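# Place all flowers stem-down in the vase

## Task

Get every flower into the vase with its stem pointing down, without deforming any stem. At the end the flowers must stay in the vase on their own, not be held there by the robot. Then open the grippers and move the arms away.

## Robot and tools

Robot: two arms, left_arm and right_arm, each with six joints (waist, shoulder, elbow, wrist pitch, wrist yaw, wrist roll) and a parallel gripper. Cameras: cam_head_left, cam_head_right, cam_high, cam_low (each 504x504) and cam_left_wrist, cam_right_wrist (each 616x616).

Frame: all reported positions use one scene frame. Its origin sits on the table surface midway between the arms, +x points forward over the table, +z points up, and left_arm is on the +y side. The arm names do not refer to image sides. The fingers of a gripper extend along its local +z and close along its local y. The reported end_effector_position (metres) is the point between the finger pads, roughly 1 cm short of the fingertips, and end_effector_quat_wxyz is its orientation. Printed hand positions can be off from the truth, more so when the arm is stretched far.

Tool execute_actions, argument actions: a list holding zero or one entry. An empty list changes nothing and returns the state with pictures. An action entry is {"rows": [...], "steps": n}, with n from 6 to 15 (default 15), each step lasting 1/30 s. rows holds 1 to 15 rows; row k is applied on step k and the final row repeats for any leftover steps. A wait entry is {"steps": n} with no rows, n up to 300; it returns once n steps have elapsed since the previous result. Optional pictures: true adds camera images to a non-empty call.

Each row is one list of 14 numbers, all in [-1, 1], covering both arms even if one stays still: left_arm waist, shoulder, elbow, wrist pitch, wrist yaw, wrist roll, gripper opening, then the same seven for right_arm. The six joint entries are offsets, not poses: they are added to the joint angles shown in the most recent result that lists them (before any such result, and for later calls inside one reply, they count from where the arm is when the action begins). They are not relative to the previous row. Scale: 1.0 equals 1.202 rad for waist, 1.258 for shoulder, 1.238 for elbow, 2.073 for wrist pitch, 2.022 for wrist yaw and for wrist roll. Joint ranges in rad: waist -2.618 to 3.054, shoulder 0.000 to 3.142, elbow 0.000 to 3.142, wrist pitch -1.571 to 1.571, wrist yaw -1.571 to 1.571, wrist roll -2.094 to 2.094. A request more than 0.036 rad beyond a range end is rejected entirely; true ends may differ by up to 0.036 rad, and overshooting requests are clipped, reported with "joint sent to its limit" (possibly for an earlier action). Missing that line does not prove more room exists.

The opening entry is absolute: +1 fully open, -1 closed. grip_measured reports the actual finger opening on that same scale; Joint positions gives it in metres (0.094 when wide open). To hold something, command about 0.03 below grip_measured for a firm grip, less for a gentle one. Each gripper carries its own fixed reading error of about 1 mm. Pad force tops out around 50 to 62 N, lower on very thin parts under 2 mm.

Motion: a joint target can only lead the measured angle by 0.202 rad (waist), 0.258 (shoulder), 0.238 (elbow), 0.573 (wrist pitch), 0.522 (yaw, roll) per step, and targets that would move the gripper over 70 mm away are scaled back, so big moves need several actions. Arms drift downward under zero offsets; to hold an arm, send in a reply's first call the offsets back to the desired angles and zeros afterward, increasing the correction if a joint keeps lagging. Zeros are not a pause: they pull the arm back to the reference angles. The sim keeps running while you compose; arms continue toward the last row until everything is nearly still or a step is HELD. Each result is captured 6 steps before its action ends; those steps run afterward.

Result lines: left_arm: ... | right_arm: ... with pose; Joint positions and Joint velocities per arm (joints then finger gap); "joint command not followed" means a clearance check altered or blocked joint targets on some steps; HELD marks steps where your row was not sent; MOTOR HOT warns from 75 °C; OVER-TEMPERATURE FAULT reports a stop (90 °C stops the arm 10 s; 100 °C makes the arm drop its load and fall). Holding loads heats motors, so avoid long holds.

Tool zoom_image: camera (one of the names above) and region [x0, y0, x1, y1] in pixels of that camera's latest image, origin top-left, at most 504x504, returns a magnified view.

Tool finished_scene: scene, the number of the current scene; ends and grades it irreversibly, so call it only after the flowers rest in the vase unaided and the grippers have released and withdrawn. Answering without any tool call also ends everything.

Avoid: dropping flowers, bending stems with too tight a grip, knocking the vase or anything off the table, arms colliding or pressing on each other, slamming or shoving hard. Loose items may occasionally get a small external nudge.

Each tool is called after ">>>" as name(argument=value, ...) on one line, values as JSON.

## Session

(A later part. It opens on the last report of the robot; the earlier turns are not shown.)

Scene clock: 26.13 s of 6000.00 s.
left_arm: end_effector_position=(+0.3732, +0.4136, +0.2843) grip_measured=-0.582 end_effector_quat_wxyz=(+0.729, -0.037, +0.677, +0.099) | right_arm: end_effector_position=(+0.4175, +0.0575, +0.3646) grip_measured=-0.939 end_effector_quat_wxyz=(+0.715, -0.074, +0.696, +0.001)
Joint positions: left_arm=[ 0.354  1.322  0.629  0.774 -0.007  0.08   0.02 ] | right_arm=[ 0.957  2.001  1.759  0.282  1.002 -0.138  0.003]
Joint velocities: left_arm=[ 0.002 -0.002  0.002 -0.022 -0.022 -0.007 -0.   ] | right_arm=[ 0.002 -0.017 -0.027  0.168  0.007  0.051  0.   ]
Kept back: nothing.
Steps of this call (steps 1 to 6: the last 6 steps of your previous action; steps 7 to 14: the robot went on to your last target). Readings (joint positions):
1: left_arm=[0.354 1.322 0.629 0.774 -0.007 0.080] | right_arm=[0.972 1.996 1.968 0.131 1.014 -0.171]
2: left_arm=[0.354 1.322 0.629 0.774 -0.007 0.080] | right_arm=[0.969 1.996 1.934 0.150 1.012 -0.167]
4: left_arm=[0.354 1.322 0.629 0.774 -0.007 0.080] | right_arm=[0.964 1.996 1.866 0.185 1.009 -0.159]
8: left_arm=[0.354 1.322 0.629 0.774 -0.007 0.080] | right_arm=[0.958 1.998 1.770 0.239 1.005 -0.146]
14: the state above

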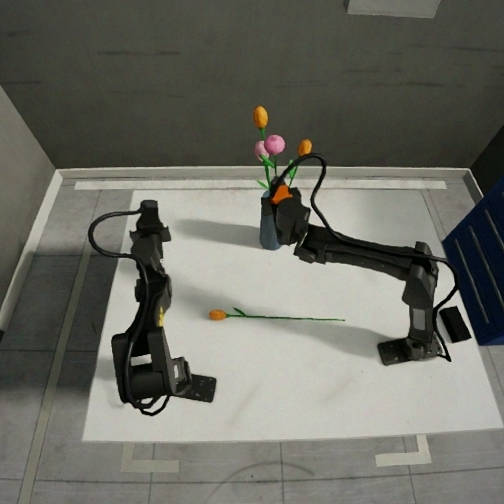

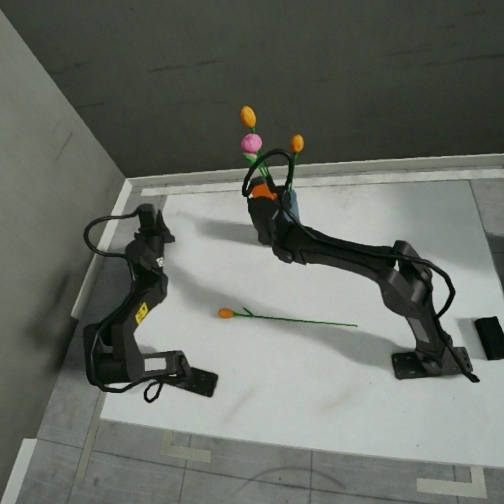

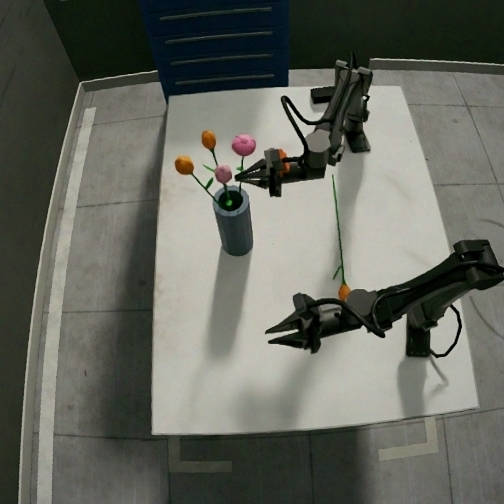

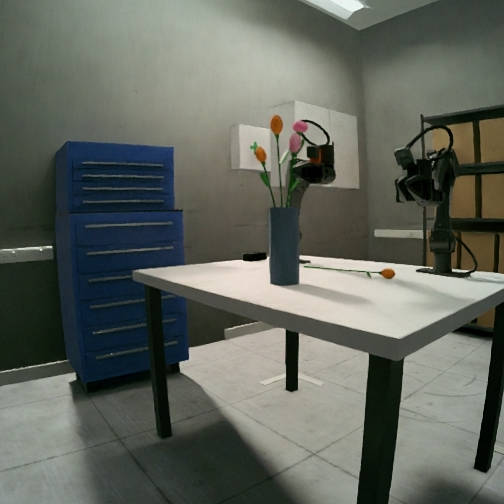

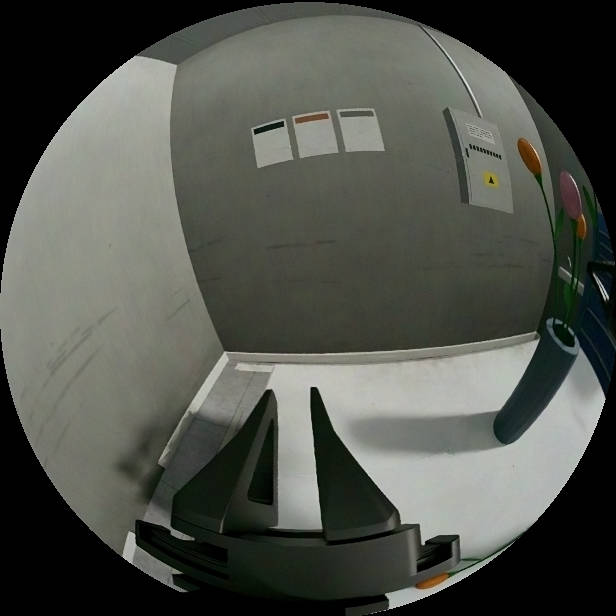

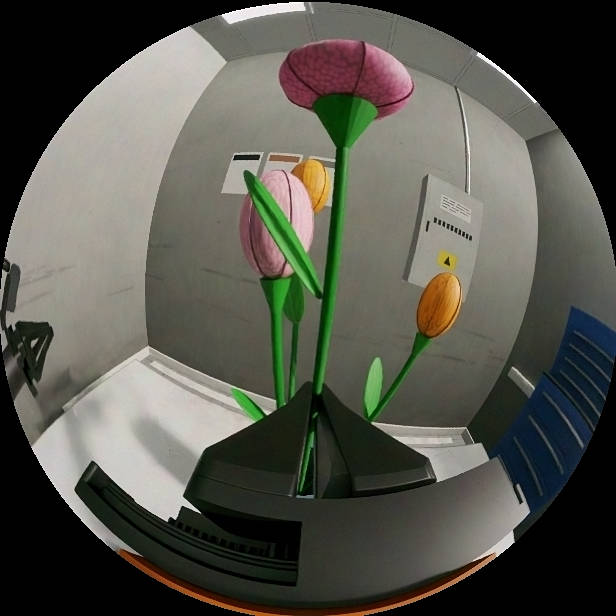

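>>> execute_actions(actions=[{"rows":[[0,0,0,0,0,0,-0.58,-0.005,0,-0.015,0.015,-0.003,0.005,-0.952],[0,0,0,0,0,0,-0.58,-0.01,0,-0.032,0.027,-0.006,0.01,-0.952],[0,0,0,0,0,0,-0.58,-0.016,0.002,-0.05,0.039,-0.009,0.015,-0.952],[0,0,0,0,0,0,-0.58,-0.022,0.005,-0.068,0.051,-0.012,0.02,-0.952],[0,0,0,0,0,0,-0.58,-0.027,0.009,-0.086,0.063,-0.015,0.025,-0.952],[0,0,0,0,0,0,-0.58,-0.032,0.013,-0.104,0.075,-0.018,0.03,-0.952],[0,0,0,0,0,0,-0.58,-0.036,0.017,-0.122,0.087,-0.021,0.035,-0.952],[0,0,0,0,0,0,-0.58,-0.04,0.021,-0.14,0.099,-0.024,0.04,-0.952],[0,0,0,0,0,0,-0.58,-0.043,0.026,-0.157,0.111,-0.026,0.045,-0.952],[0,0,0,0,0,0,-0.58,-0.046,0.031,-0.173,0.123,-0.028,0.05,-0.952],[0,0,0,0,0,0,-0.58,-0.048,0.036,-0.188,0.134,-0.03,0.055,-0.952],[0,0,0,0,0,0,-0.58,-0.05,0.041,-0.202,0.144,-0.03,0.06,-0.952],[0,0,0,0,0,0,-0.58,-0.05,0.045,-0.213,0.152,-0.03,0.06,-0.952]],"steps":15}])

>>> execute_actions(actions=[{"steps":14}], pictures=true)

>>> zoom_image(camera="cam_high", region=[170,110,300,240])

Scene clock: 27.07 s of 6000.00 s.
left_arm: end_effector_position=(+0.3732, +0.4136, +0.2843) grip_measured=-0.582 end_effector_quat_wxyz=(+0.729, -0.037, +0.677, +0.099) | right_arm: end_effector_position=(+0.4305, +0.0496, +0.3179) grip_measured=-0.939 end_effector_quat_wxyz=(+0.710, -0.064, +0.701, +0.008)
Joint positions: left_arm=[ 0.354  1.322  0.629  0.774 -0.007  0.08   0.02 ] | right_arm=[ 0.925  2.014  1.608  0.42   0.975 -0.091  0.003]
Joint velocities: left_arm=[-0.007 -0.012  0.002 -0.022  0.037  0.051 -0.001] | right_arm=[-0.198  0.154 -0.632  0.608 -0.081  0.183  0.   ]
Steps of this call (steps 1 to 19: the robot went on to your last target; steps 20 to 28: the first 9 steps of this action). Readings (joint positions):
20: left_arm=[0.354 1.322 0.629 0.774 -0.007 0.080] | right_arm=[0.957 2.001 1.757 0.302 1.002 -0.135]
21: left_arm=[0.354 1.322 0.629 0.774 -0.007 0.080] | right_arm=[0.957 2.001 1.751 0.309 1.001 -0.133]
23: left_arm=[0.354 1.322 0.629 0.774 -0.007 0.080] | right_arm=[0.954 2.001 1.722 0.335 0.996 -0.126]
27: left_arm=[0.354 1.322 0.629 0.774 -0.007 0.080] | right_arm=[0.932 2.008 1.631 0.401 0.979 -0.099]
28: the state above

Scene clock: 27.53 s of 6000.00 s.
left_arm: end_effector_position=(+0.3732, +0.4136, +0.2843) grip_measured=-0.582 end_effector_quat_wxyz=(+0.729, -0.037, +0.677, +0.099) | right_arm: end_effector_position=(+0.4404, +0.0449, +0.2773) grip_measured=-0.939 end_effector_quat_wxyz=(+0.710, -0.041, +0.702, +0.031)
Joint positions: left_arm=[ 0.354  1.322  0.629  0.774 -0.007  0.08   0.02 ] | right_arm=[ 0.901  2.055  1.5    0.573  0.951 -0.029  0.003]
Joint velocities: left_arm=[ 0.002  0.007 -0.017 -0.007 -0.037  0.007  0.   ] | right_arm=[-0.022 -0.032 -0.017  0.037 -0.081 -0.022 -0.001]
Kept back: nothing.
Steps of this call (steps 1 to 6: the last 6 steps of your previous action; steps 7 to 14: the robot went on to your last target). Readings (joint positions):
1: left_arm=[0.354 1.322 0.629 0.774 -0.007 0.080] | right_arm=[0.918 2.021 1.586 0.440 0.971 -0.082]
2: left_arm=[0.354 1.322 0.629 0.774 -0.007 0.080] | right_arm=[0.912 2.029 1.564 0.461 0.967 -0.073]
4: left_arm=[0.354 1.322 0.629 0.774 -0.007 0.080] | right_arm=[0.902 2.047 1.525 0.499 0.961 -0.056]
8: left_arm=[0.354 1.322 0.629 0.774 -0.007 0.080] | right_arm=[0.901 2.055 1.503 0.557 0.956 -0.037]
14: the state above

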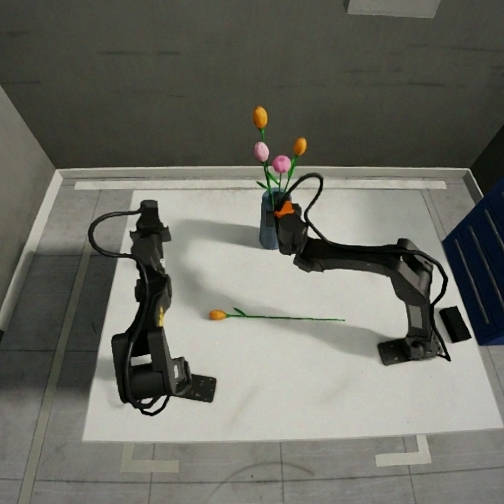

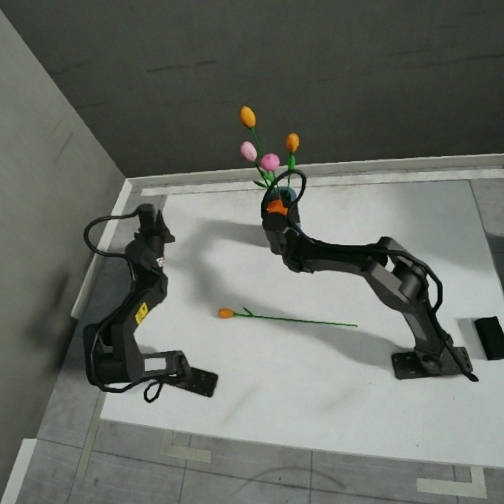

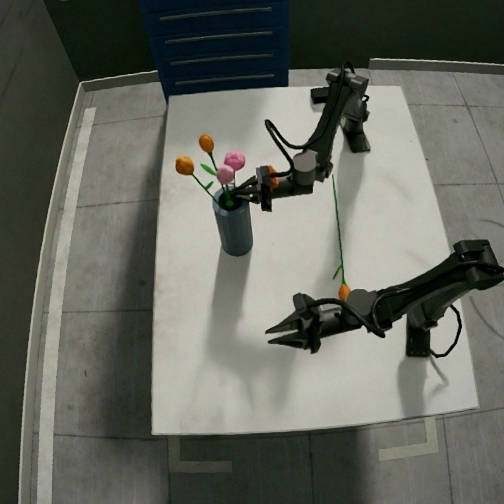

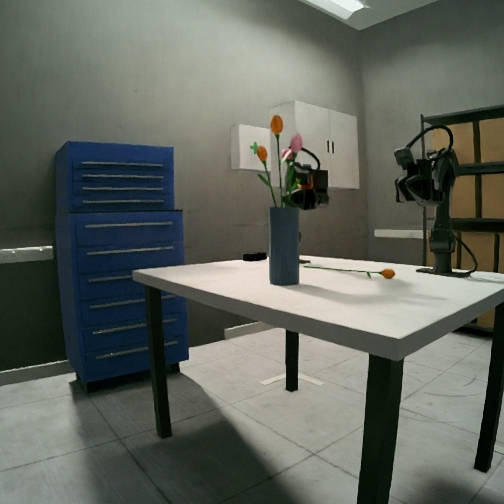

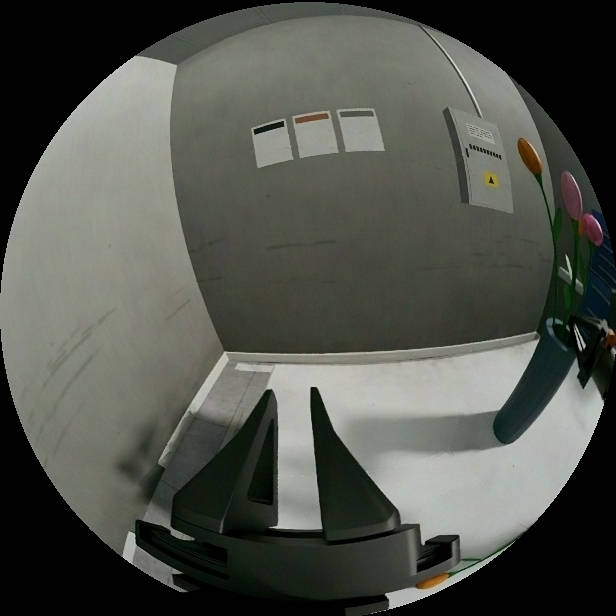

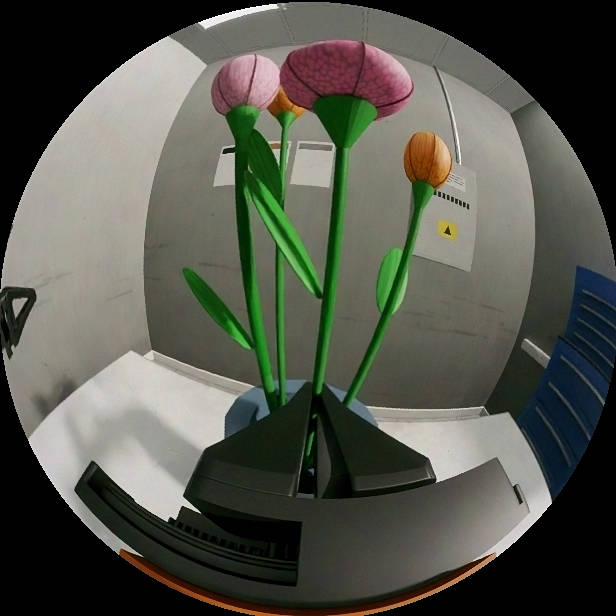

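Region (170, 110, 300, 240) of cam_high's 504x504 image, scaled by 3.877, with more detail than that image has.

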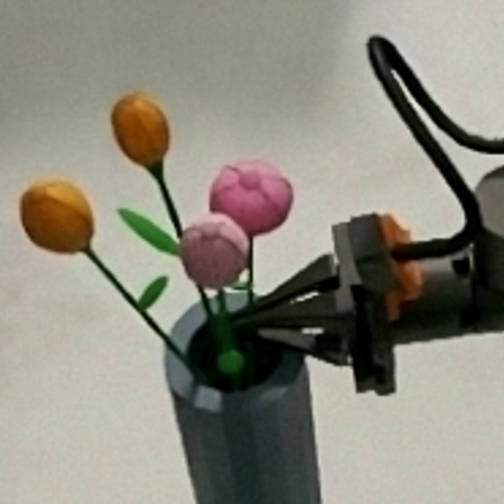

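>>> execute_actions(actions=[{"rows":[[0,0,0,0,0,0,-0.58,0,0,-0.012,0.005,0,0,-0.95],[0,0,0,0,0,0,-0.58,0,0,-0.024,0.01,0,0,-0.945],[0,0,0,0,0,0,-0.58,0,0,-0.032,0.015,0,0,-0.935],[0,0,0,0,0,0,-0.58,0,0,-0.032,0.015,0,0,-0.92],[0,0,0,0,0,0,-0.58,0,0,-0.032,0.015,0,0,-0.9],[0,0,0,0,0,0,-0.58,0,0,-0.032,0.015,0,0,-0.88],[0,0,0,0,0,0,-0.58,-0.005,-0.015,-0.042,0.015,0,0,-0.86],[0,0,0,0,0,0,-0.58,-0.01,-0.03,-0.052,0.015,0,0,-0.84],[0,0,0,0,0,0,-0.58,-0.015,-0.045,-0.062,0.015,0,0,-0.83],[0,0,0,0,0,0,-0.58,-0.02,-0.055,-0.072,0.015,0,0,-0.82],[0,0,0,0,0,0,-0.58,-0.02,-0.06,-0.078,0.015,0,0,-0.82],[0,0,0,0,0,0,-0.58,-0.02,-0.06,-0.078,0.015,0,0,-0.8],[0,0,0,0,0,0,-0.58,-0.02,-0.06,-0.078,0.015,0,0,-0.77],[0,0,0,0,0,0,-0.58,-0.02,-0.06,-0.078,0.015,0,0,-0.74],[0,0,0,0,0,0,-0.58,-0.02,-0.06,-0.078,0.015,0,0,-0.72]],"steps":15}])

>>> execute_actions(actions=[{"rows":[[0,0,0,0,0,0,-0.58,0.008,-0.006,-0.008,0,0.006,0,-0.72],[0,0,0,0,0,0,-0.58,0.02,-0.014,-0.018,0,0.013,0,-0.72],[0,0,0,0,0,0,-0.58,0.032,-0.022,-0.03,0.003,0.02,0,-0.72],[0,0,0,0,0,0,-0.58,0.044,-0.03,-0.042,0.006,0.027,0,-0.72],[0,0,0,0,0,0,-0.58,0.056,-0.038,-0.054,0.009,0.034,0,-0.72],[0,0,0,0,0,0,-0.58,0.068,-0.046,-0.066,0.012,0.041,0,-0.72],[0,0,0,0,0,0,-0.58,0.08,-0.054,-0.078,0.015,0.048,0,-0.72],[0,0,0,0,0,0,-0.58,0.092,-0.062,-0.09,0.018,0.055,0,-0.72],[0,0,0,0,0,0,-0.58,0.104,-0.07,-0.102,0.021,0.062,0,-0.72],[0,0,0,0,0,0,-0.58,0.116,-0.078,-0.114,0.024,0.069,0,-0.72],[0,0,0,0,0,0,-0.58,0.128,-0.086,-0.126,0.027,0.076,0,-0.72],[0,0,0,0,0,0,-0.58,0.14,-0.094,-0.138,0.03,0.083,0,-0.72],[0,0,0,0,0,0,-0.58,0.15,-0.1,-0.148,0.03,0.09,0,-0.72]],"steps":15}])

>>> execute_actions(actions=[{"steps":12}], pictures=true)

Scene clock: 28.53 s of 6000.00 s.
left_arm: end_effector_position=(+0.3732, +0.4136, +0.2843) grip_measured=-0.582 end_effector_quat_wxyz=(+0.729, -0.037, +0.677, +0.099) | right_arm: end_effector_position=(+0.4381, +0.0403, +0.2743) grip_measured=-0.837 end_effector_quat_wxyz=(+0.713, -0.036, +0.699, +0.037)
Joint positions: left_arm=[ 0.354  1.322  0.629  0.774 -0.007  0.08   0.02 ] | right_arm=[ 0.9    2.043  1.459  0.617  0.95  -0.027  0.008]
Joint velocities: left_arm=[ 0.022 -0.012  0.012 -0.037  0.051  0.007 -0.   ] | right_arm=[ 0.007 -0.256 -0.335  0.022 -0.022 -0.081  0.01 ]
Steps of this call (steps 1 to 21: the robot went on to your last target; steps 22 to 30: the first 9 steps of this action). Readings (joint positions):
22: left_arm=[0.354 1.322 0.629 0.774 -0.007 0.080] | right_arm=[0.901 2.055 1.498 0.578 0.950 -0.027]
23: left_arm=[0.354 1.322 0.629 0.774 -0.007 0.080] | right_arm=[0.901 2.055 1.494 0.580 0.950 -0.027]
25: left_arm=[0.354 1.322 0.629 0.774 -0.007 0.080] | right_arm=[0.901 2.055 1.482 0.596 0.950 -0.027]
29: left_arm=[0.354 1.322 0.629 0.774 -0.007 0.080] | right_arm=[0.901 2.050 1.469 0.616 0.952 -0.027]
30: the state above

Scene clock: 29.03 s of 6000.00 s.
left_arm: end_effector_position=(+0.3732, +0.4136, +0.2843) grip_measured=-0.582 end_effector_quat_wxyz=(+0.729, -0.037, +0.677, +0.099) | right_arm: end_effector_position=(+0.3984, +0.0342, +0.2592) grip_measured=-0.722 end_effector_quat_wxyz=(+0.704, -0.052, +0.708, +0.024)
Joint positions: left_arm=[ 0.354  1.322  0.629  0.774 -0.007  0.08   0.02 ] | right_arm=[ 0.973  1.966  1.316  0.635  1.019 -0.027  0.013]
Joint velocities: left_arm=[-0.002 -0.022 -0.007 -0.022 -0.037 -0.037  0.001] | right_arm=[ 0.535 -0.232 -0.486 -0.007  0.242  0.007  0.   ]
Steps of this call (steps 1 to 6: the last 6 steps of your previous action; steps 7 to 15: the first 9 steps of this action, its rows measured from where the robot was after step 6). Readings (joint positions):
6: left_arm=[0.354 1.322 0.629 0.774 -0.007 0.080] | right_arm=[0.886 2.006 1.412 0.617 0.949 -0.027]
7: left_arm=[0.354 1.322 0.629 0.774 -0.007 0.080] | right_arm=[0.886 2.006 1.412 0.617 0.950 -0.027]
8: left_arm=[0.354 1.322 0.629 0.774 -0.007 0.080] | right_arm=[0.887 2.006 1.410 0.618 0.953 -0.027]
10: left_arm=[0.354 1.322 0.629 0.774 -0.007 0.080] | right_arm=[0.898 2.001 1.396 0.626 0.966 -0.027]
14: left_arm=[0.354 1.322 0.629 0.774 -0.007 0.080] | right_arm=[0.955 1.973 1.333 0.633 1.008 -0.027]
15: the state above

Scene clock: 29.43 s of 6000.00 s.
left_arm: end_effector_position=(+0.3732, +0.4136, +0.2843) grip_measured=-0.582 end_effector_quat_wxyz=(+0.729, -0.037, +0.677, +0.099) | right_arm: end_effector_position=(+0.3541, +0.0352, +0.2597) grip_measured=-0.722 end_effector_quat_wxyz=(+0.705, -0.053, +0.707, +0.026)
Joint positions: left_arm=[ 0.354  1.322  0.629  0.774 -0.007  0.08   0.02 ] | right_arm=[ 1.072  1.909  1.234  0.664  1.113 -0.027  0.013]
Joint velocities: left_arm=[-0.002 -0.012 -0.007  0.051  0.095 -0.007 -0.001] | right_arm=[ 0.002 -0.012 -0.002  0.022 -0.037 -0.051 -0.001]
Kept back: nothing.
Steps of this call (steps 1 to 6: the last 6 steps of your previous action; steps 7 to 12: the robot went on to your last target). Readings (joint positions):
1: left_arm=[0.354 1.322 0.629 0.774 -0.007 0.080] | right_arm=[0.992 1.959 1.300 0.637 1.030 -0.027]
2: left_arm=[0.354 1.322 0.629 0.774 -0.007 0.080] | right_arm=[1.010 1.951 1.284 0.639 1.042 -0.027]
4: left_arm=[0.354 1.322 0.629 0.774 -0.007 0.080] | right_arm=[1.043 1.933 1.254 0.646 1.066 -0.027]
8: left_arm=[0.354 1.322 0.629 0.774 -0.007 0.080] | right_arm=[1.073 1.913 1.234 0.656 1.098 -0.027]
12: the state above

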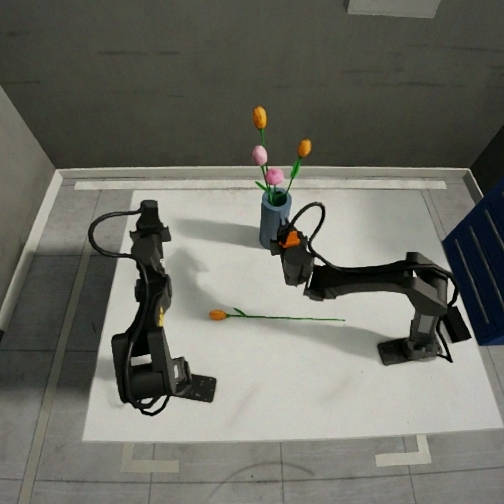

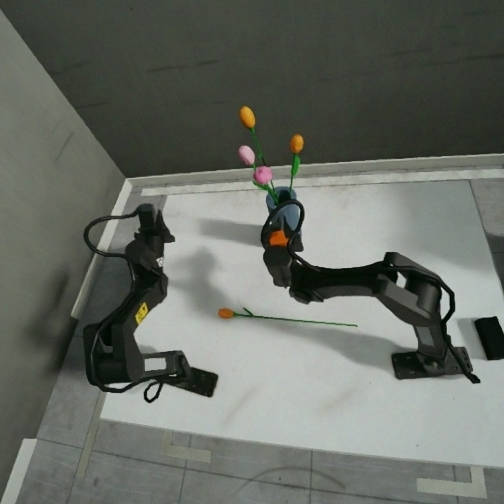

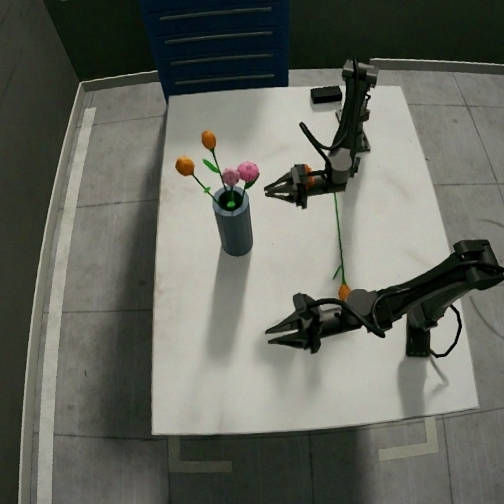

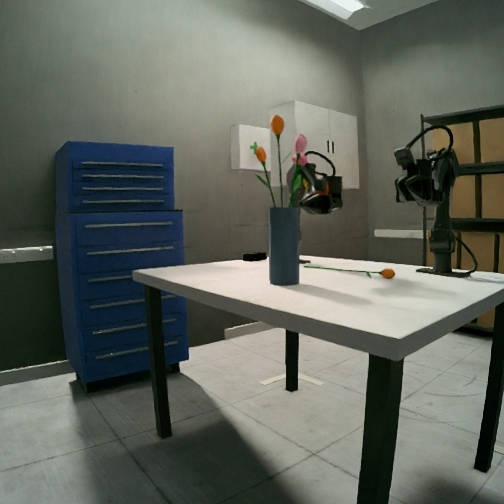

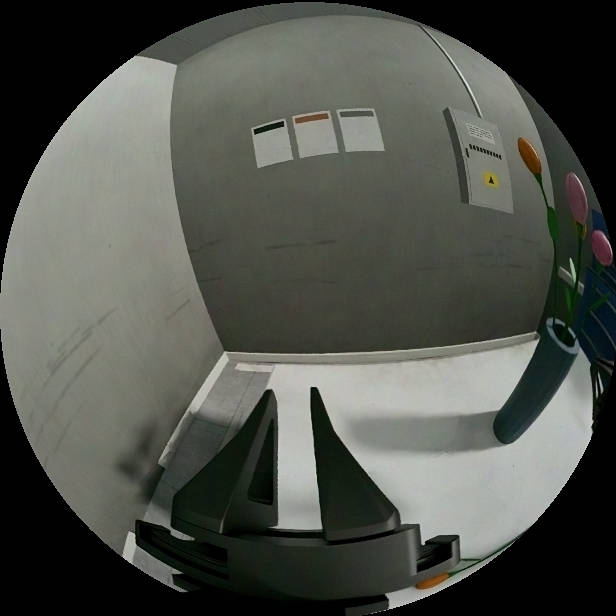

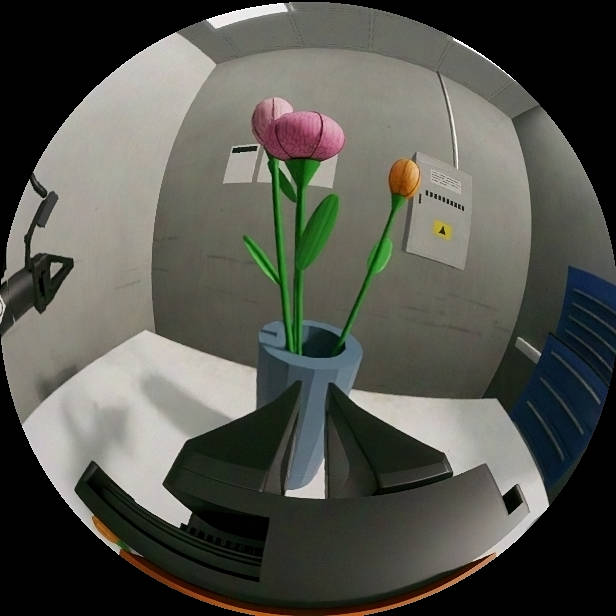

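>>> execute_actions(actions=[{"rows":[[0,0,0,0,0,0,-0.58,0.015,0,0.015,-0.025,-0.01,0,-0.68],[0,0,0,0,0,0,-0.58,0.03,0.005,0.035,-0.055,-0.025,-0.005,-0.64],[0,0,0,0,0,0,-0.58,0.045,0.012,0.06,-0.09,-0.045,-0.01,-0.6],[0,0,0,0,0,0,-0.58,0.06,0.02,0.085,-0.125,-0.07,-0.015,-0.56],[0,0,0,0,0,0,-0.58,0.072,0.029,0.11,-0.16,-0.095,-0.02,-0.52],[0,0,0,0,0,0,-0.58,0.084,0.038,0.135,-0.195,-0.12,-0.025,-0.48],[0,0,0,0,0,0,-0.58,0.094,0.047,0.16,-0.23,-0.15,-0.03,-0.44],[0,0,0,0,0,0,-0.58,0.1,0.056,0.185,-0.265,-0.18,-0.035,-0.4],[0,0,0,0,0,0,-0.58,0.105,0.065,0.21,-0.3,-0.21,-0.04,-0.36],[0,0,0,0,0,0,-0.58,0.105,0.074,0.235,-0.335,-0.24,-0.045,-0.32],[0,0,0,0,0,0,-0.58,0.105,0.083,0.26,-0.37,-0.27,-0.05,-0.28],[0,0,0,0,0,0,-0.58,0.105,0.092,0.285,-0.405,-0.3,-0.055,-0.24],[0,0,0,0,0,0,-0.58,0.105,0.101,0.31,-0.44,-0.33,-0.06,-0.2],[0,0,0,0,0,0,-0.58,0.105,0.11,0.335,-0.475,-0.36,-0.07,-0.2],[0,0,0,0,0,0,-0.58,0.105,0.12,0.36,-0.51,-0.39,-0.078,-0.2]],"steps":15}])

>>> execute_actions(actions=[{"rows":[[0,0,0,0,0,0,-0.58,0,0.015,0.05,-0.08,-0.05,0,-0.2],[0,0,0,0,0,0,-0.58,0,0.03,0.085,-0.12,-0.075,0,-0.2],[0,0,0,0,0,0,-0.58,0,0.045,0.12,-0.16,-0.1,0,-0.2],[0,0,0,0,0,0,-0.58,0,0.06,0.155,-0.2,-0.12,0,-0.2],[0,0,0,0,0,0,-0.58,0,0.078,0.19,-0.24,-0.14,0,-0.2],[0,0,0,0,0,0,-0.58,0,0.096,0.225,-0.28,-0.16,0,-0.2],[0,0,0,0,0,0,-0.58,0,0.114,0.26,-0.315,-0.175,0,-0.2],[0,0,0,0,0,0,-0.58,0,0.132,0.295,-0.35,-0.19,0,-0.2],[0,0,0,0,0,0,-0.58,0,0.15,0.33,-0.385,-0.2,0,-0.2],[0,0,0,0,0,0,-0.58,0,0.168,0.365,-0.42,-0.21,0,-0.2],[0,0,0,0,0,0,-0.58,0,0.186,0.4,-0.45,-0.22,0,-0.2],[0,0,0,0,0,0,-0.58,0,0.204,0.43,-0.48,-0.22,0,-0.2],[0,0,0,0,0,0,-0.58,0,0.22,0.46,-0.51,-0.22,0,-0.2],[0,0,0,0,0,0,-0.58,0,0.235,0.485,-0.535,-0.22,0,-0.2],[0,0,0,0,0,0,-0.58,0,0.25,0.5,-0.55,-0.22,0,-0.2]],"steps":15}])

>>> execute_actions(actions=[{"steps":16}], pictures=true)

Scene clock: 30.73 s of 6000.00 s.
left_arm: end_effector_position=(+0.3732, +0.4136, +0.2843) grip_measured=-0.582 end_effector_quat_wxyz=(+0.729, -0.037, +0.677, +0.099) | right_arm: end_effector_position=(+0.3036, +0.1232, +0.2444) grip_measured=-0.379 end_effector_quat_wxyz=(+0.651, -0.249, +0.715, +0.057)
Joint positions: left_arm=[ 0.354  1.322  0.629  0.774 -0.007  0.08   0.02 ] | right_arm=[ 1.175  1.967  1.422  0.312  0.892 -0.065  0.029]
Joint velocities: left_arm=[-0.002  0.002 -0.002  0.037  0.022  0.022  0.001] | right_arm=[ 0.442  0.295  0.93  -1.78  -1.473 -0.242  0.033]
Steps of this call (steps 1 to 30: the robot went on to your last target; steps 31 to 39: the first 9 steps of this action). Readings (joint positions):
31: left_arm=[0.354 1.322 0.629 0.774 -0.007 0.080] | right_arm=[1.073 1.909 1.234 0.660 1.120 -0.027]
32: left_arm=[0.354 1.322 0.629 0.774 -0.007 0.080] | right_arm=[1.076 1.909 1.238 0.644 1.113 -0.027]
34: left_arm=[0.354 1.322 0.629 0.774 -0.007 0.080] | right_arm=[1.092 1.917 1.267 0.576 1.083 -0.032]
38: left_arm=[0.354 1.322 0.629 0.774 -0.007 0.080] | right_arm=[1.158 1.956 1.390 0.371 0.940 -0.057]
39: the state above

Scene clock: 31.23 s of 6000.00 s.
left_arm: end_effector_position=(+0.3732, +0.4136, +0.2843) grip_measured=-0.582 end_effector_quat_wxyz=(+0.729, -0.037, +0.677, +0.099) | right_arm: end_effector_position=(+0.2109, +0.1935, +0.1488) grip_measured=-0.202 end_effector_quat_wxyz=(+0.364, -0.589, +0.715, +0.094)
Joint positions: left_arm=[ 0.354  1.322  0.629  0.774 -0.007  0.08   0.02 ] | right_arm=[ 1.207  2.186  1.926 -0.585  0.286 -0.128  0.037]
Joint velocities: left_arm=[ 0.002 -0.007 -0.002 -0.037  0.007  0.007  0.001] | right_arm=[-0.007  0.584  1.233 -1.941 -0.974  0.007  0.   ]
Steps of this call (steps 1 to 6: the last 6 steps of your previous action; steps 7 to 15: the first 9 steps of this action, its rows measured from where the robot was after step 6). Readings (joint positions):
6: left_arm=[0.354 1.322 0.629 0.774 -0.007 0.080] | right_arm=[1.207 2.036 1.609 -0.085 0.561 -0.125]
7: left_arm=[0.354 1.322 0.629 0.774 -0.007 0.080] | right_arm=[1.207 2.046 1.627 -0.124 0.532 -0.128]
8: left_arm=[0.354 1.322 0.629 0.774 -0.007 0.080] | right_arm=[1.207 2.056 1.646 -0.162 0.509 -0.128]
10: left_arm=[0.354 1.322 0.629 0.774 -0.007 0.080] | right_arm=[1.207 2.085 1.708 -0.267 0.452 -0.128]
14: left_arm=[0.354 1.322 0.629 0.774 -0.007 0.080] | right_arm=[1.207 2.164 1.881 -0.518 0.317 -0.128]
15: the state above

Scene clock: 31.77 s of 6000.00 s.
left_arm: end_effector_position=(+0.3732, +0.4136, +0.2843) grip_measured=-0.582 end_effector_quat_wxyz=(+0.729, -0.037, +0.677, +0.099) | right_arm: end_effector_position=(+0.1680, +0.1274, +0.0823) grip_measured=-0.202 end_effector_quat_wxyz=(+0.122, -0.667, +0.735, +0.010)
Joint positions: left_arm=[ 0.354  1.322  0.629  0.774 -0.007  0.08   0.02 ] | right_arm=[ 1.207  2.36   2.197 -1.195  0.125 -0.128  0.037]
Joint velocities: left_arm=[-0.017 -0.027 -0.007  0.037 -0.022 -0.007 -0.   ] | right_arm=[ 0.012 -0.012  0.051 -0.154 -0.037 -0.037 -0.   ]
Kept back: nothing.
Steps of this call (steps 1 to 6: the last 6 steps of your previous action; steps 7 to 16: the robot went on to your last target). Readings (joint positions):
1: left_arm=[0.354 1.322 0.629 0.774 -0.007 0.080] | right_arm=[1.207 2.207 1.970 -0.653 0.256 -0.128]
2: left_arm=[0.354 1.322 0.629 0.774 -0.007 0.080] | right_arm=[1.207 2.229 2.013 -0.720 0.230 -0.128]
4: left_arm=[0.354 1.322 0.629 0.774 -0.007 0.080] | right_arm=[1.207 2.274 2.095 -0.851 0.189 -0.128]
8: left_arm=[0.354 1.322 0.629 0.774 -0.007 0.080] | right_arm=[1.207 2.340 2.192 -1.055 0.148 -0.128]
16: the state above

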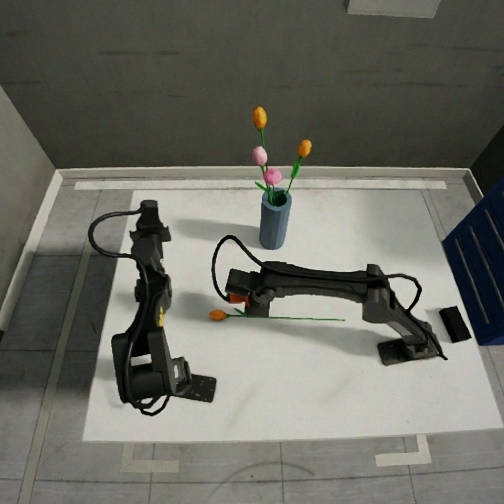

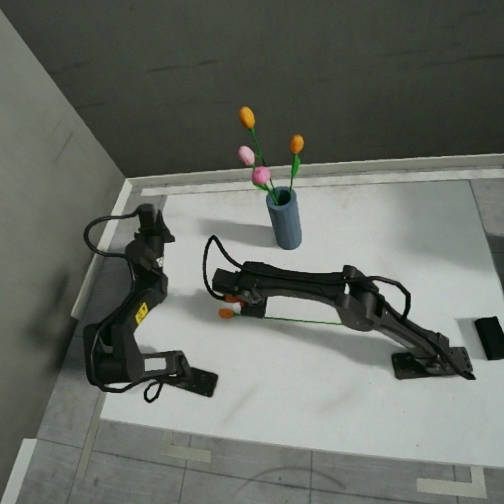

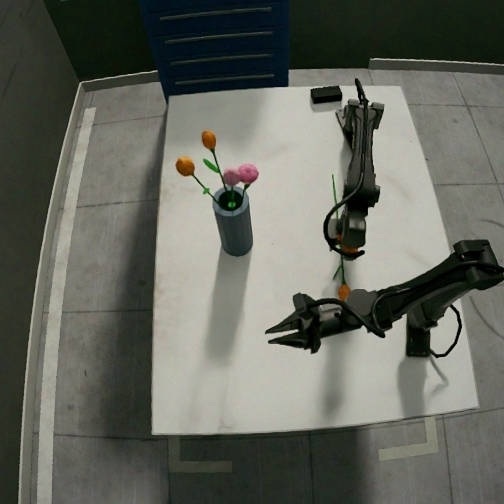

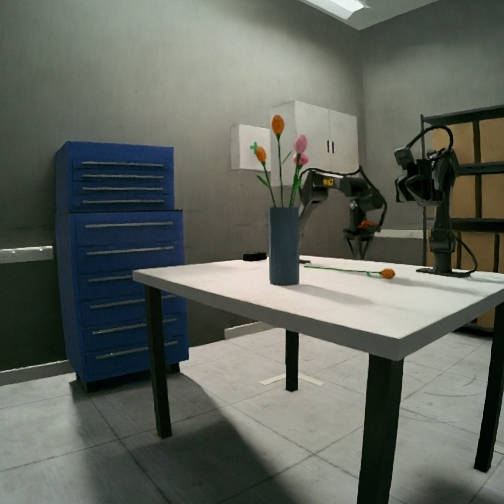

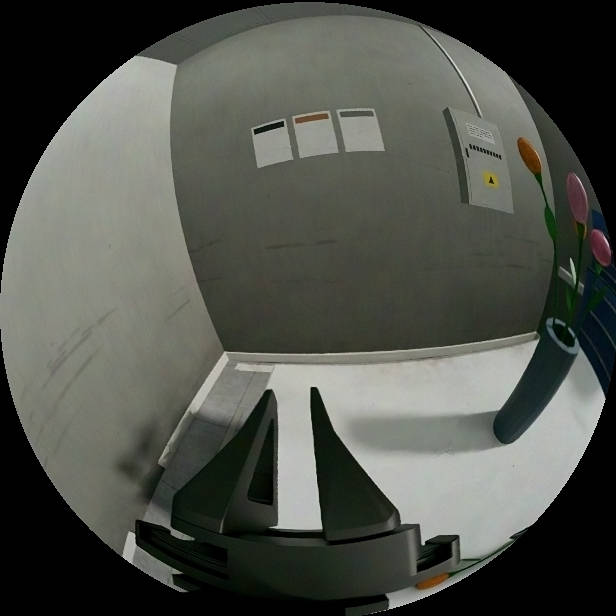

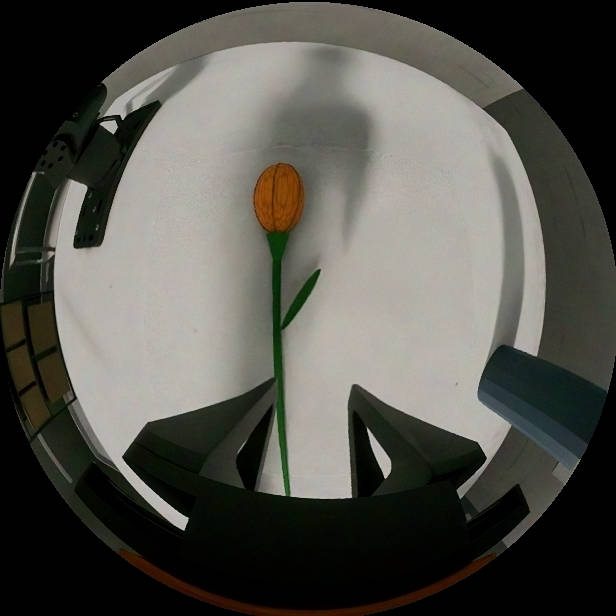

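>>> execute_actions(actions=[])

Scene clock: 32.47 s of 6000.00 s.
left_arm: end_effector_position=(+0.3732, +0.4136, +0.2843) grip_measured=-0.582 end_effector_quat_wxyz=(+0.729, -0.037, +0.677, +0.099) | right_arm: end_effector_position=(+0.1666, +0.1238, +0.0824) grip_measured=-0.202 end_effector_quat_wxyz=(+0.115, -0.668, +0.735, +0.007)
Joint positions: left_arm=[ 0.354  1.322  0.629  0.774 -0.007  0.08   0.02 ] | right_arm=[ 1.207  2.36   2.2   -1.214  0.121 -0.128  0.037]
Joint velocities: left_arm=[-0.007  0.017 -0.007  0.051 -0.022  0.007 -0.   ] | right_arm=[ 0.007 -0.022  0.007 -0.007  0.037  0.051 -0.001]
Kept back: nothing.
Steps of this call (steps 1 to 21: the robot went on to your last target). Readings (joint positions):
1: left_arm=[0.354 1.322 0.629 0.774 -0.007 0.080] | right_arm=[1.207 2.360 2.197 -1.199 0.125 -0.128]
2: left_arm=[0.354 1.322 0.629 0.774 -0.007 0.080] | right_arm=[1.207 2.360 2.198 -1.202 0.124 -0.128]
4: left_arm=[0.354 1.322 0.629 0.774 -0.007 0.080] | right_arm=[1.207 2.360 2.200 -1.207 0.123 -0.128]
8: left_arm=[0.354 1.322 0.629 0.774 -0.007 0.080] | right_arm=[1.207 2.360 2.200 -1.211 0.122 -0.128]
21: the state above

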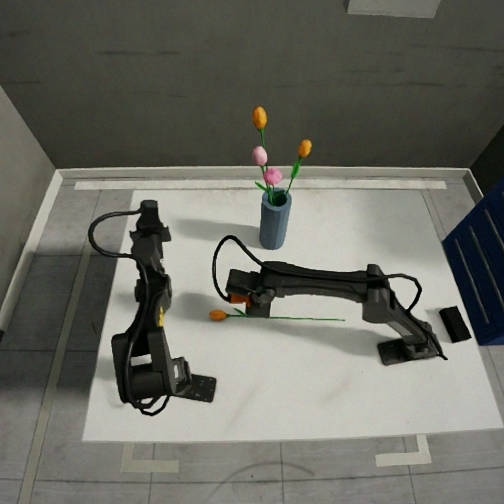

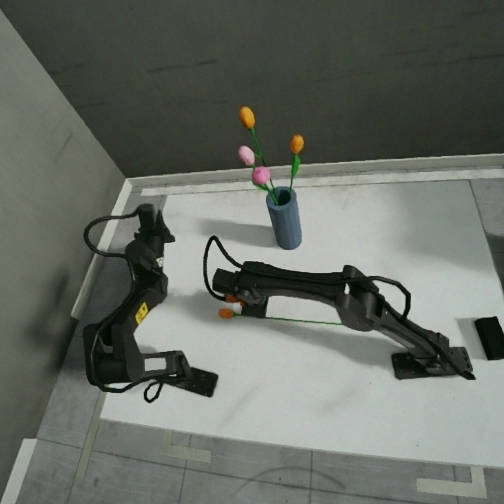

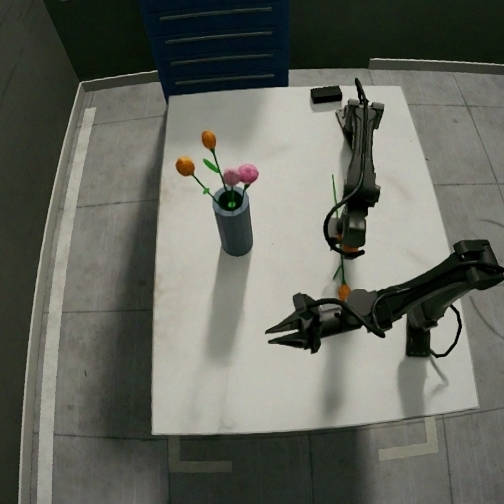

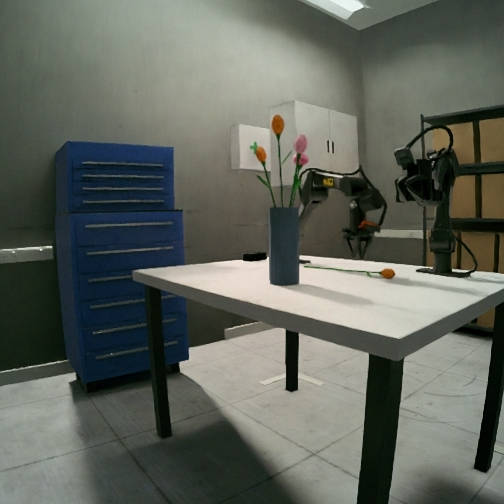

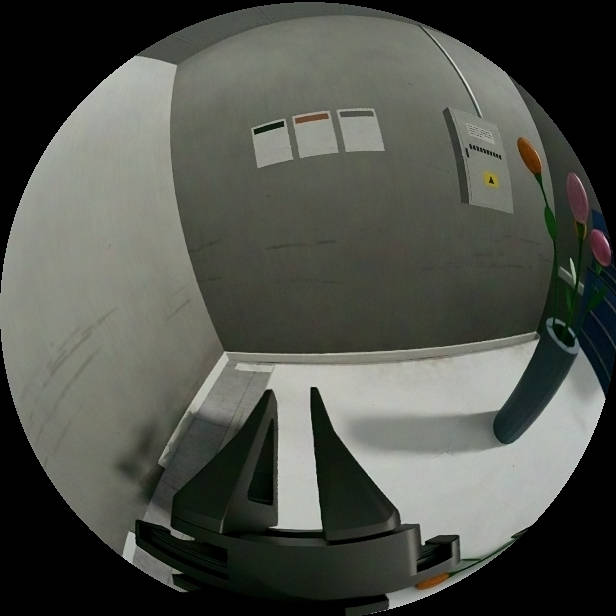

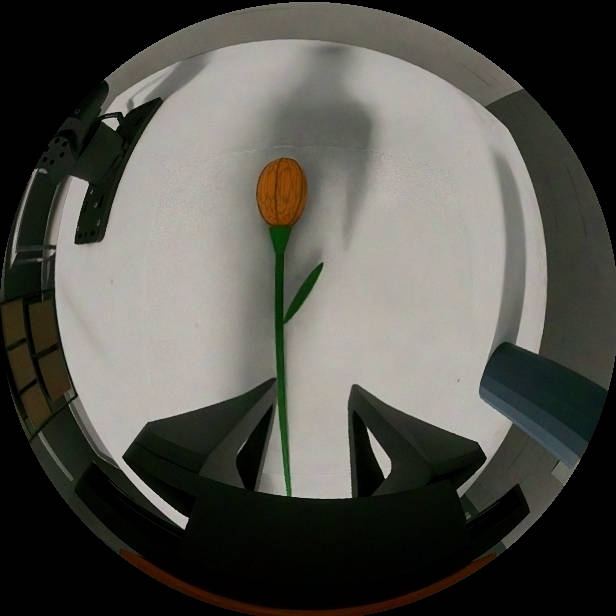

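>>> execute_actions(actions=[{"rows":[[0,0,0,0,0,0,-0.58,0,0.005,0.01,-0.015,-0.01,-0.004,-0.2],[0,0,0,0,0,0,-0.58,0,0.01,0.02,-0.03,-0.02,-0.008,-0.2],[0,0,0,0,0,0,-0.58,0,0.014,0.03,-0.05,-0.03,-0.012,-0.2],[0,0,0,0,0,0,-0.58,0,0.018,0.04,-0.07,-0.04,-0.017,-0.2],[0,0,0,0,0,0,-0.58,0,0.022,0.05,-0.085,-0.048,-0.021,-0.2],[0,0,0,0,0,0,-0.58,0,0.026,0.06,-0.1,-0.056,-0.025,-0.2],[0,0,0,0,0,0,-0.58,0,0.03,0.068,-0.113,-0.062,-0.028,-0.2],[0,0,0,0,0,0,-0.58,0,0.032,0.074,-0.122,-0.066,-0.031,-0.2]],"steps":15}])

>>> execute_actions(actions=[{"steps":16}], pictures=true)

Scene clock: 33.17 s of 6000.00 s.
left_arm: end_effector_position=(+0.3732, +0.4136, +0.2843) grip_measured=-0.582 end_effector_quat_wxyz=(+0.729, -0.037, +0.677, +0.099) | right_arm: end_effector_position=(+0.1456, +0.0995, +0.0743) grip_measured=-0.202 end_effector_quat_wxyz=(+0.033, -0.689, +0.724, +0.001)
Joint positions: left_arm=[ 0.354  1.322  0.629  0.774 -0.007  0.08   0.02 ] | right_arm=[ 1.207  2.398  2.257 -1.374  0.034 -0.163  0.037]
Joint velocities: left_arm=[-0.017 -0.027 -0.022 -0.007 -0.051  0.007 -0.   ] | right_arm=[ 0.012  0.12   0.149 -0.608 -0.3   -0.081  0.   ]
Steps of this call (steps 1 to 12: the robot went on to your last target; steps 13 to 21: the first 9 steps of this action). Readings (joint positions):
13: left_arm=[0.354 1.322 0.629 0.774 -0.007 0.080] | right_arm=[1.207 2.360 2.200 -1.216 0.120 -0.128]
14: left_arm=[0.354 1.322 0.629 0.774 -0.007 0.080] | right_arm=[1.207 2.361 2.200 -1.222 0.114 -0.129]
16: left_arm=[0.354 1.322 0.629 0.774 -0.007 0.080] | right_arm=[1.207 2.368 2.211 -1.256 0.095 -0.136]
20: left_arm=[0.354 1.322 0.629 0.774 -0.007 0.080] | right_arm=[1.207 2.394 2.251 -1.353 0.045 -0.158]
21: the state above

Scene clock: 33.70 s of 6000.00 s.
left_arm: end_effector_position=(+0.3732, +0.4136, +0.2843) grip_measured=-0.582 end_effector_quat_wxyz=(+0.729, -0.037, +0.677, +0.099) | right_arm: end_effector_position=(+0.1354, +0.0834, +0.0743) grip_measured=-0.202 end_effector_quat_wxyz=(-0.008, -0.696, +0.718, -0.004)
Joint positions: left_arm=[ 0.354  1.322  0.629  0.774 -0.007  0.08   0.02 ] | right_arm=[ 1.207  2.402  2.265 -1.453 -0.003 -0.181  0.037]
Joint velocities: left_arm=[-0.007 -0.007 -0.007 -0.066  0.007  0.095  0.   ] | right_arm=[-0.012 -0.002 -0.007  0.051 -0.037  0.007  0.001]
Kept back: nothing.
Steps of this call (steps 1 to 6: the last 6 steps of your previous action; steps 7 to 16: the robot went on to your last target). Readings (joint positions):
1: left_arm=[0.354 1.322 0.629 0.774 -0.007 0.080] | right_arm=[1.207 2.400 2.260 -1.390 0.026 -0.167]
2: left_arm=[0.354 1.322 0.629 0.774 -0.007 0.080] | right_arm=[1.207 2.401 2.261 -1.404 0.020 -0.170]
4: left_arm=[0.354 1.322 0.629 0.774 -0.007 0.080] | right_arm=[1.207 2.402 2.263 -1.424 0.011 -0.174]
8: left_arm=[0.354 1.322 0.629 0.774 -0.007 0.080] | right_arm=[1.207 2.402 2.265 -1.443 0.002 -0.179]
16: the state above

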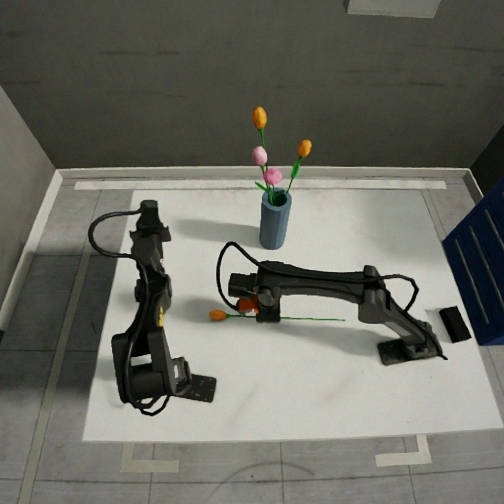

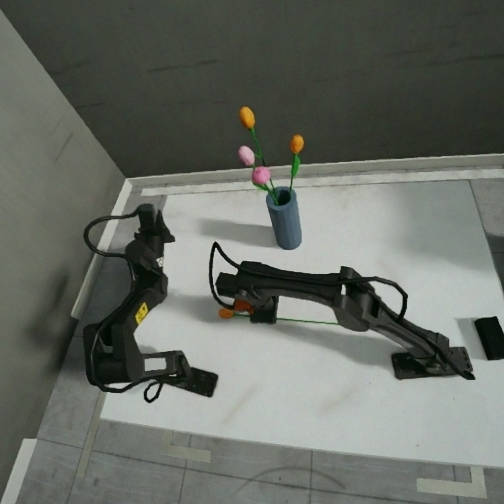

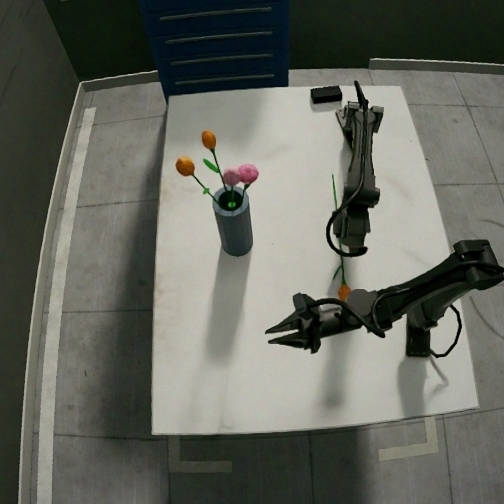

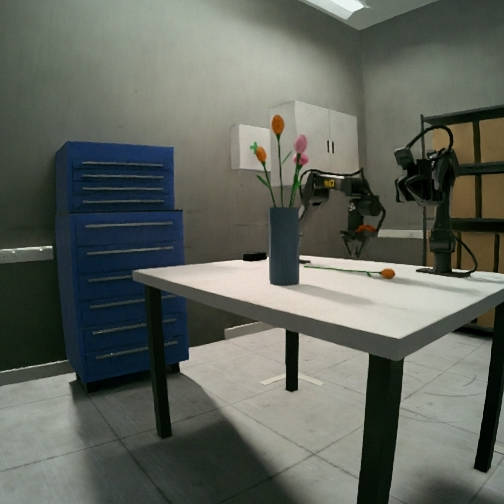

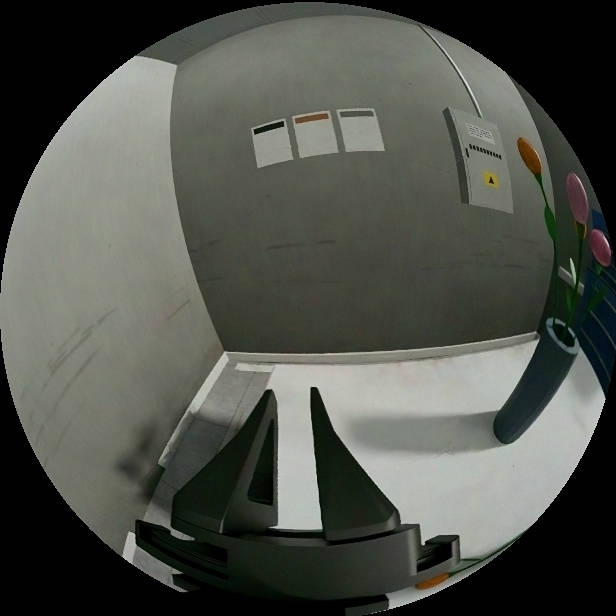

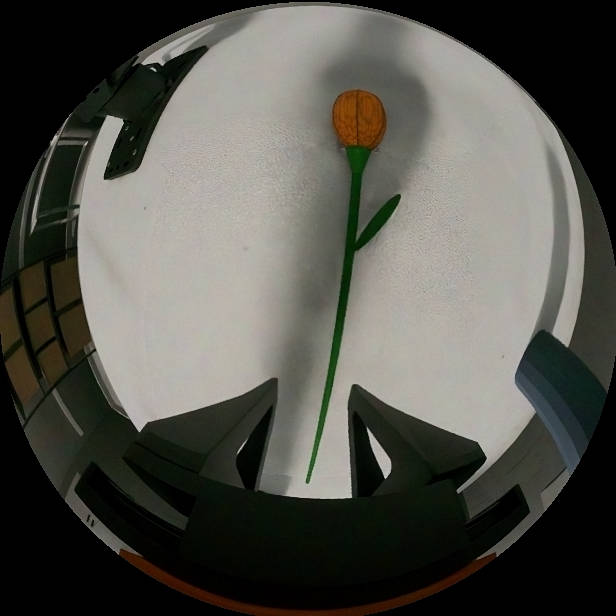

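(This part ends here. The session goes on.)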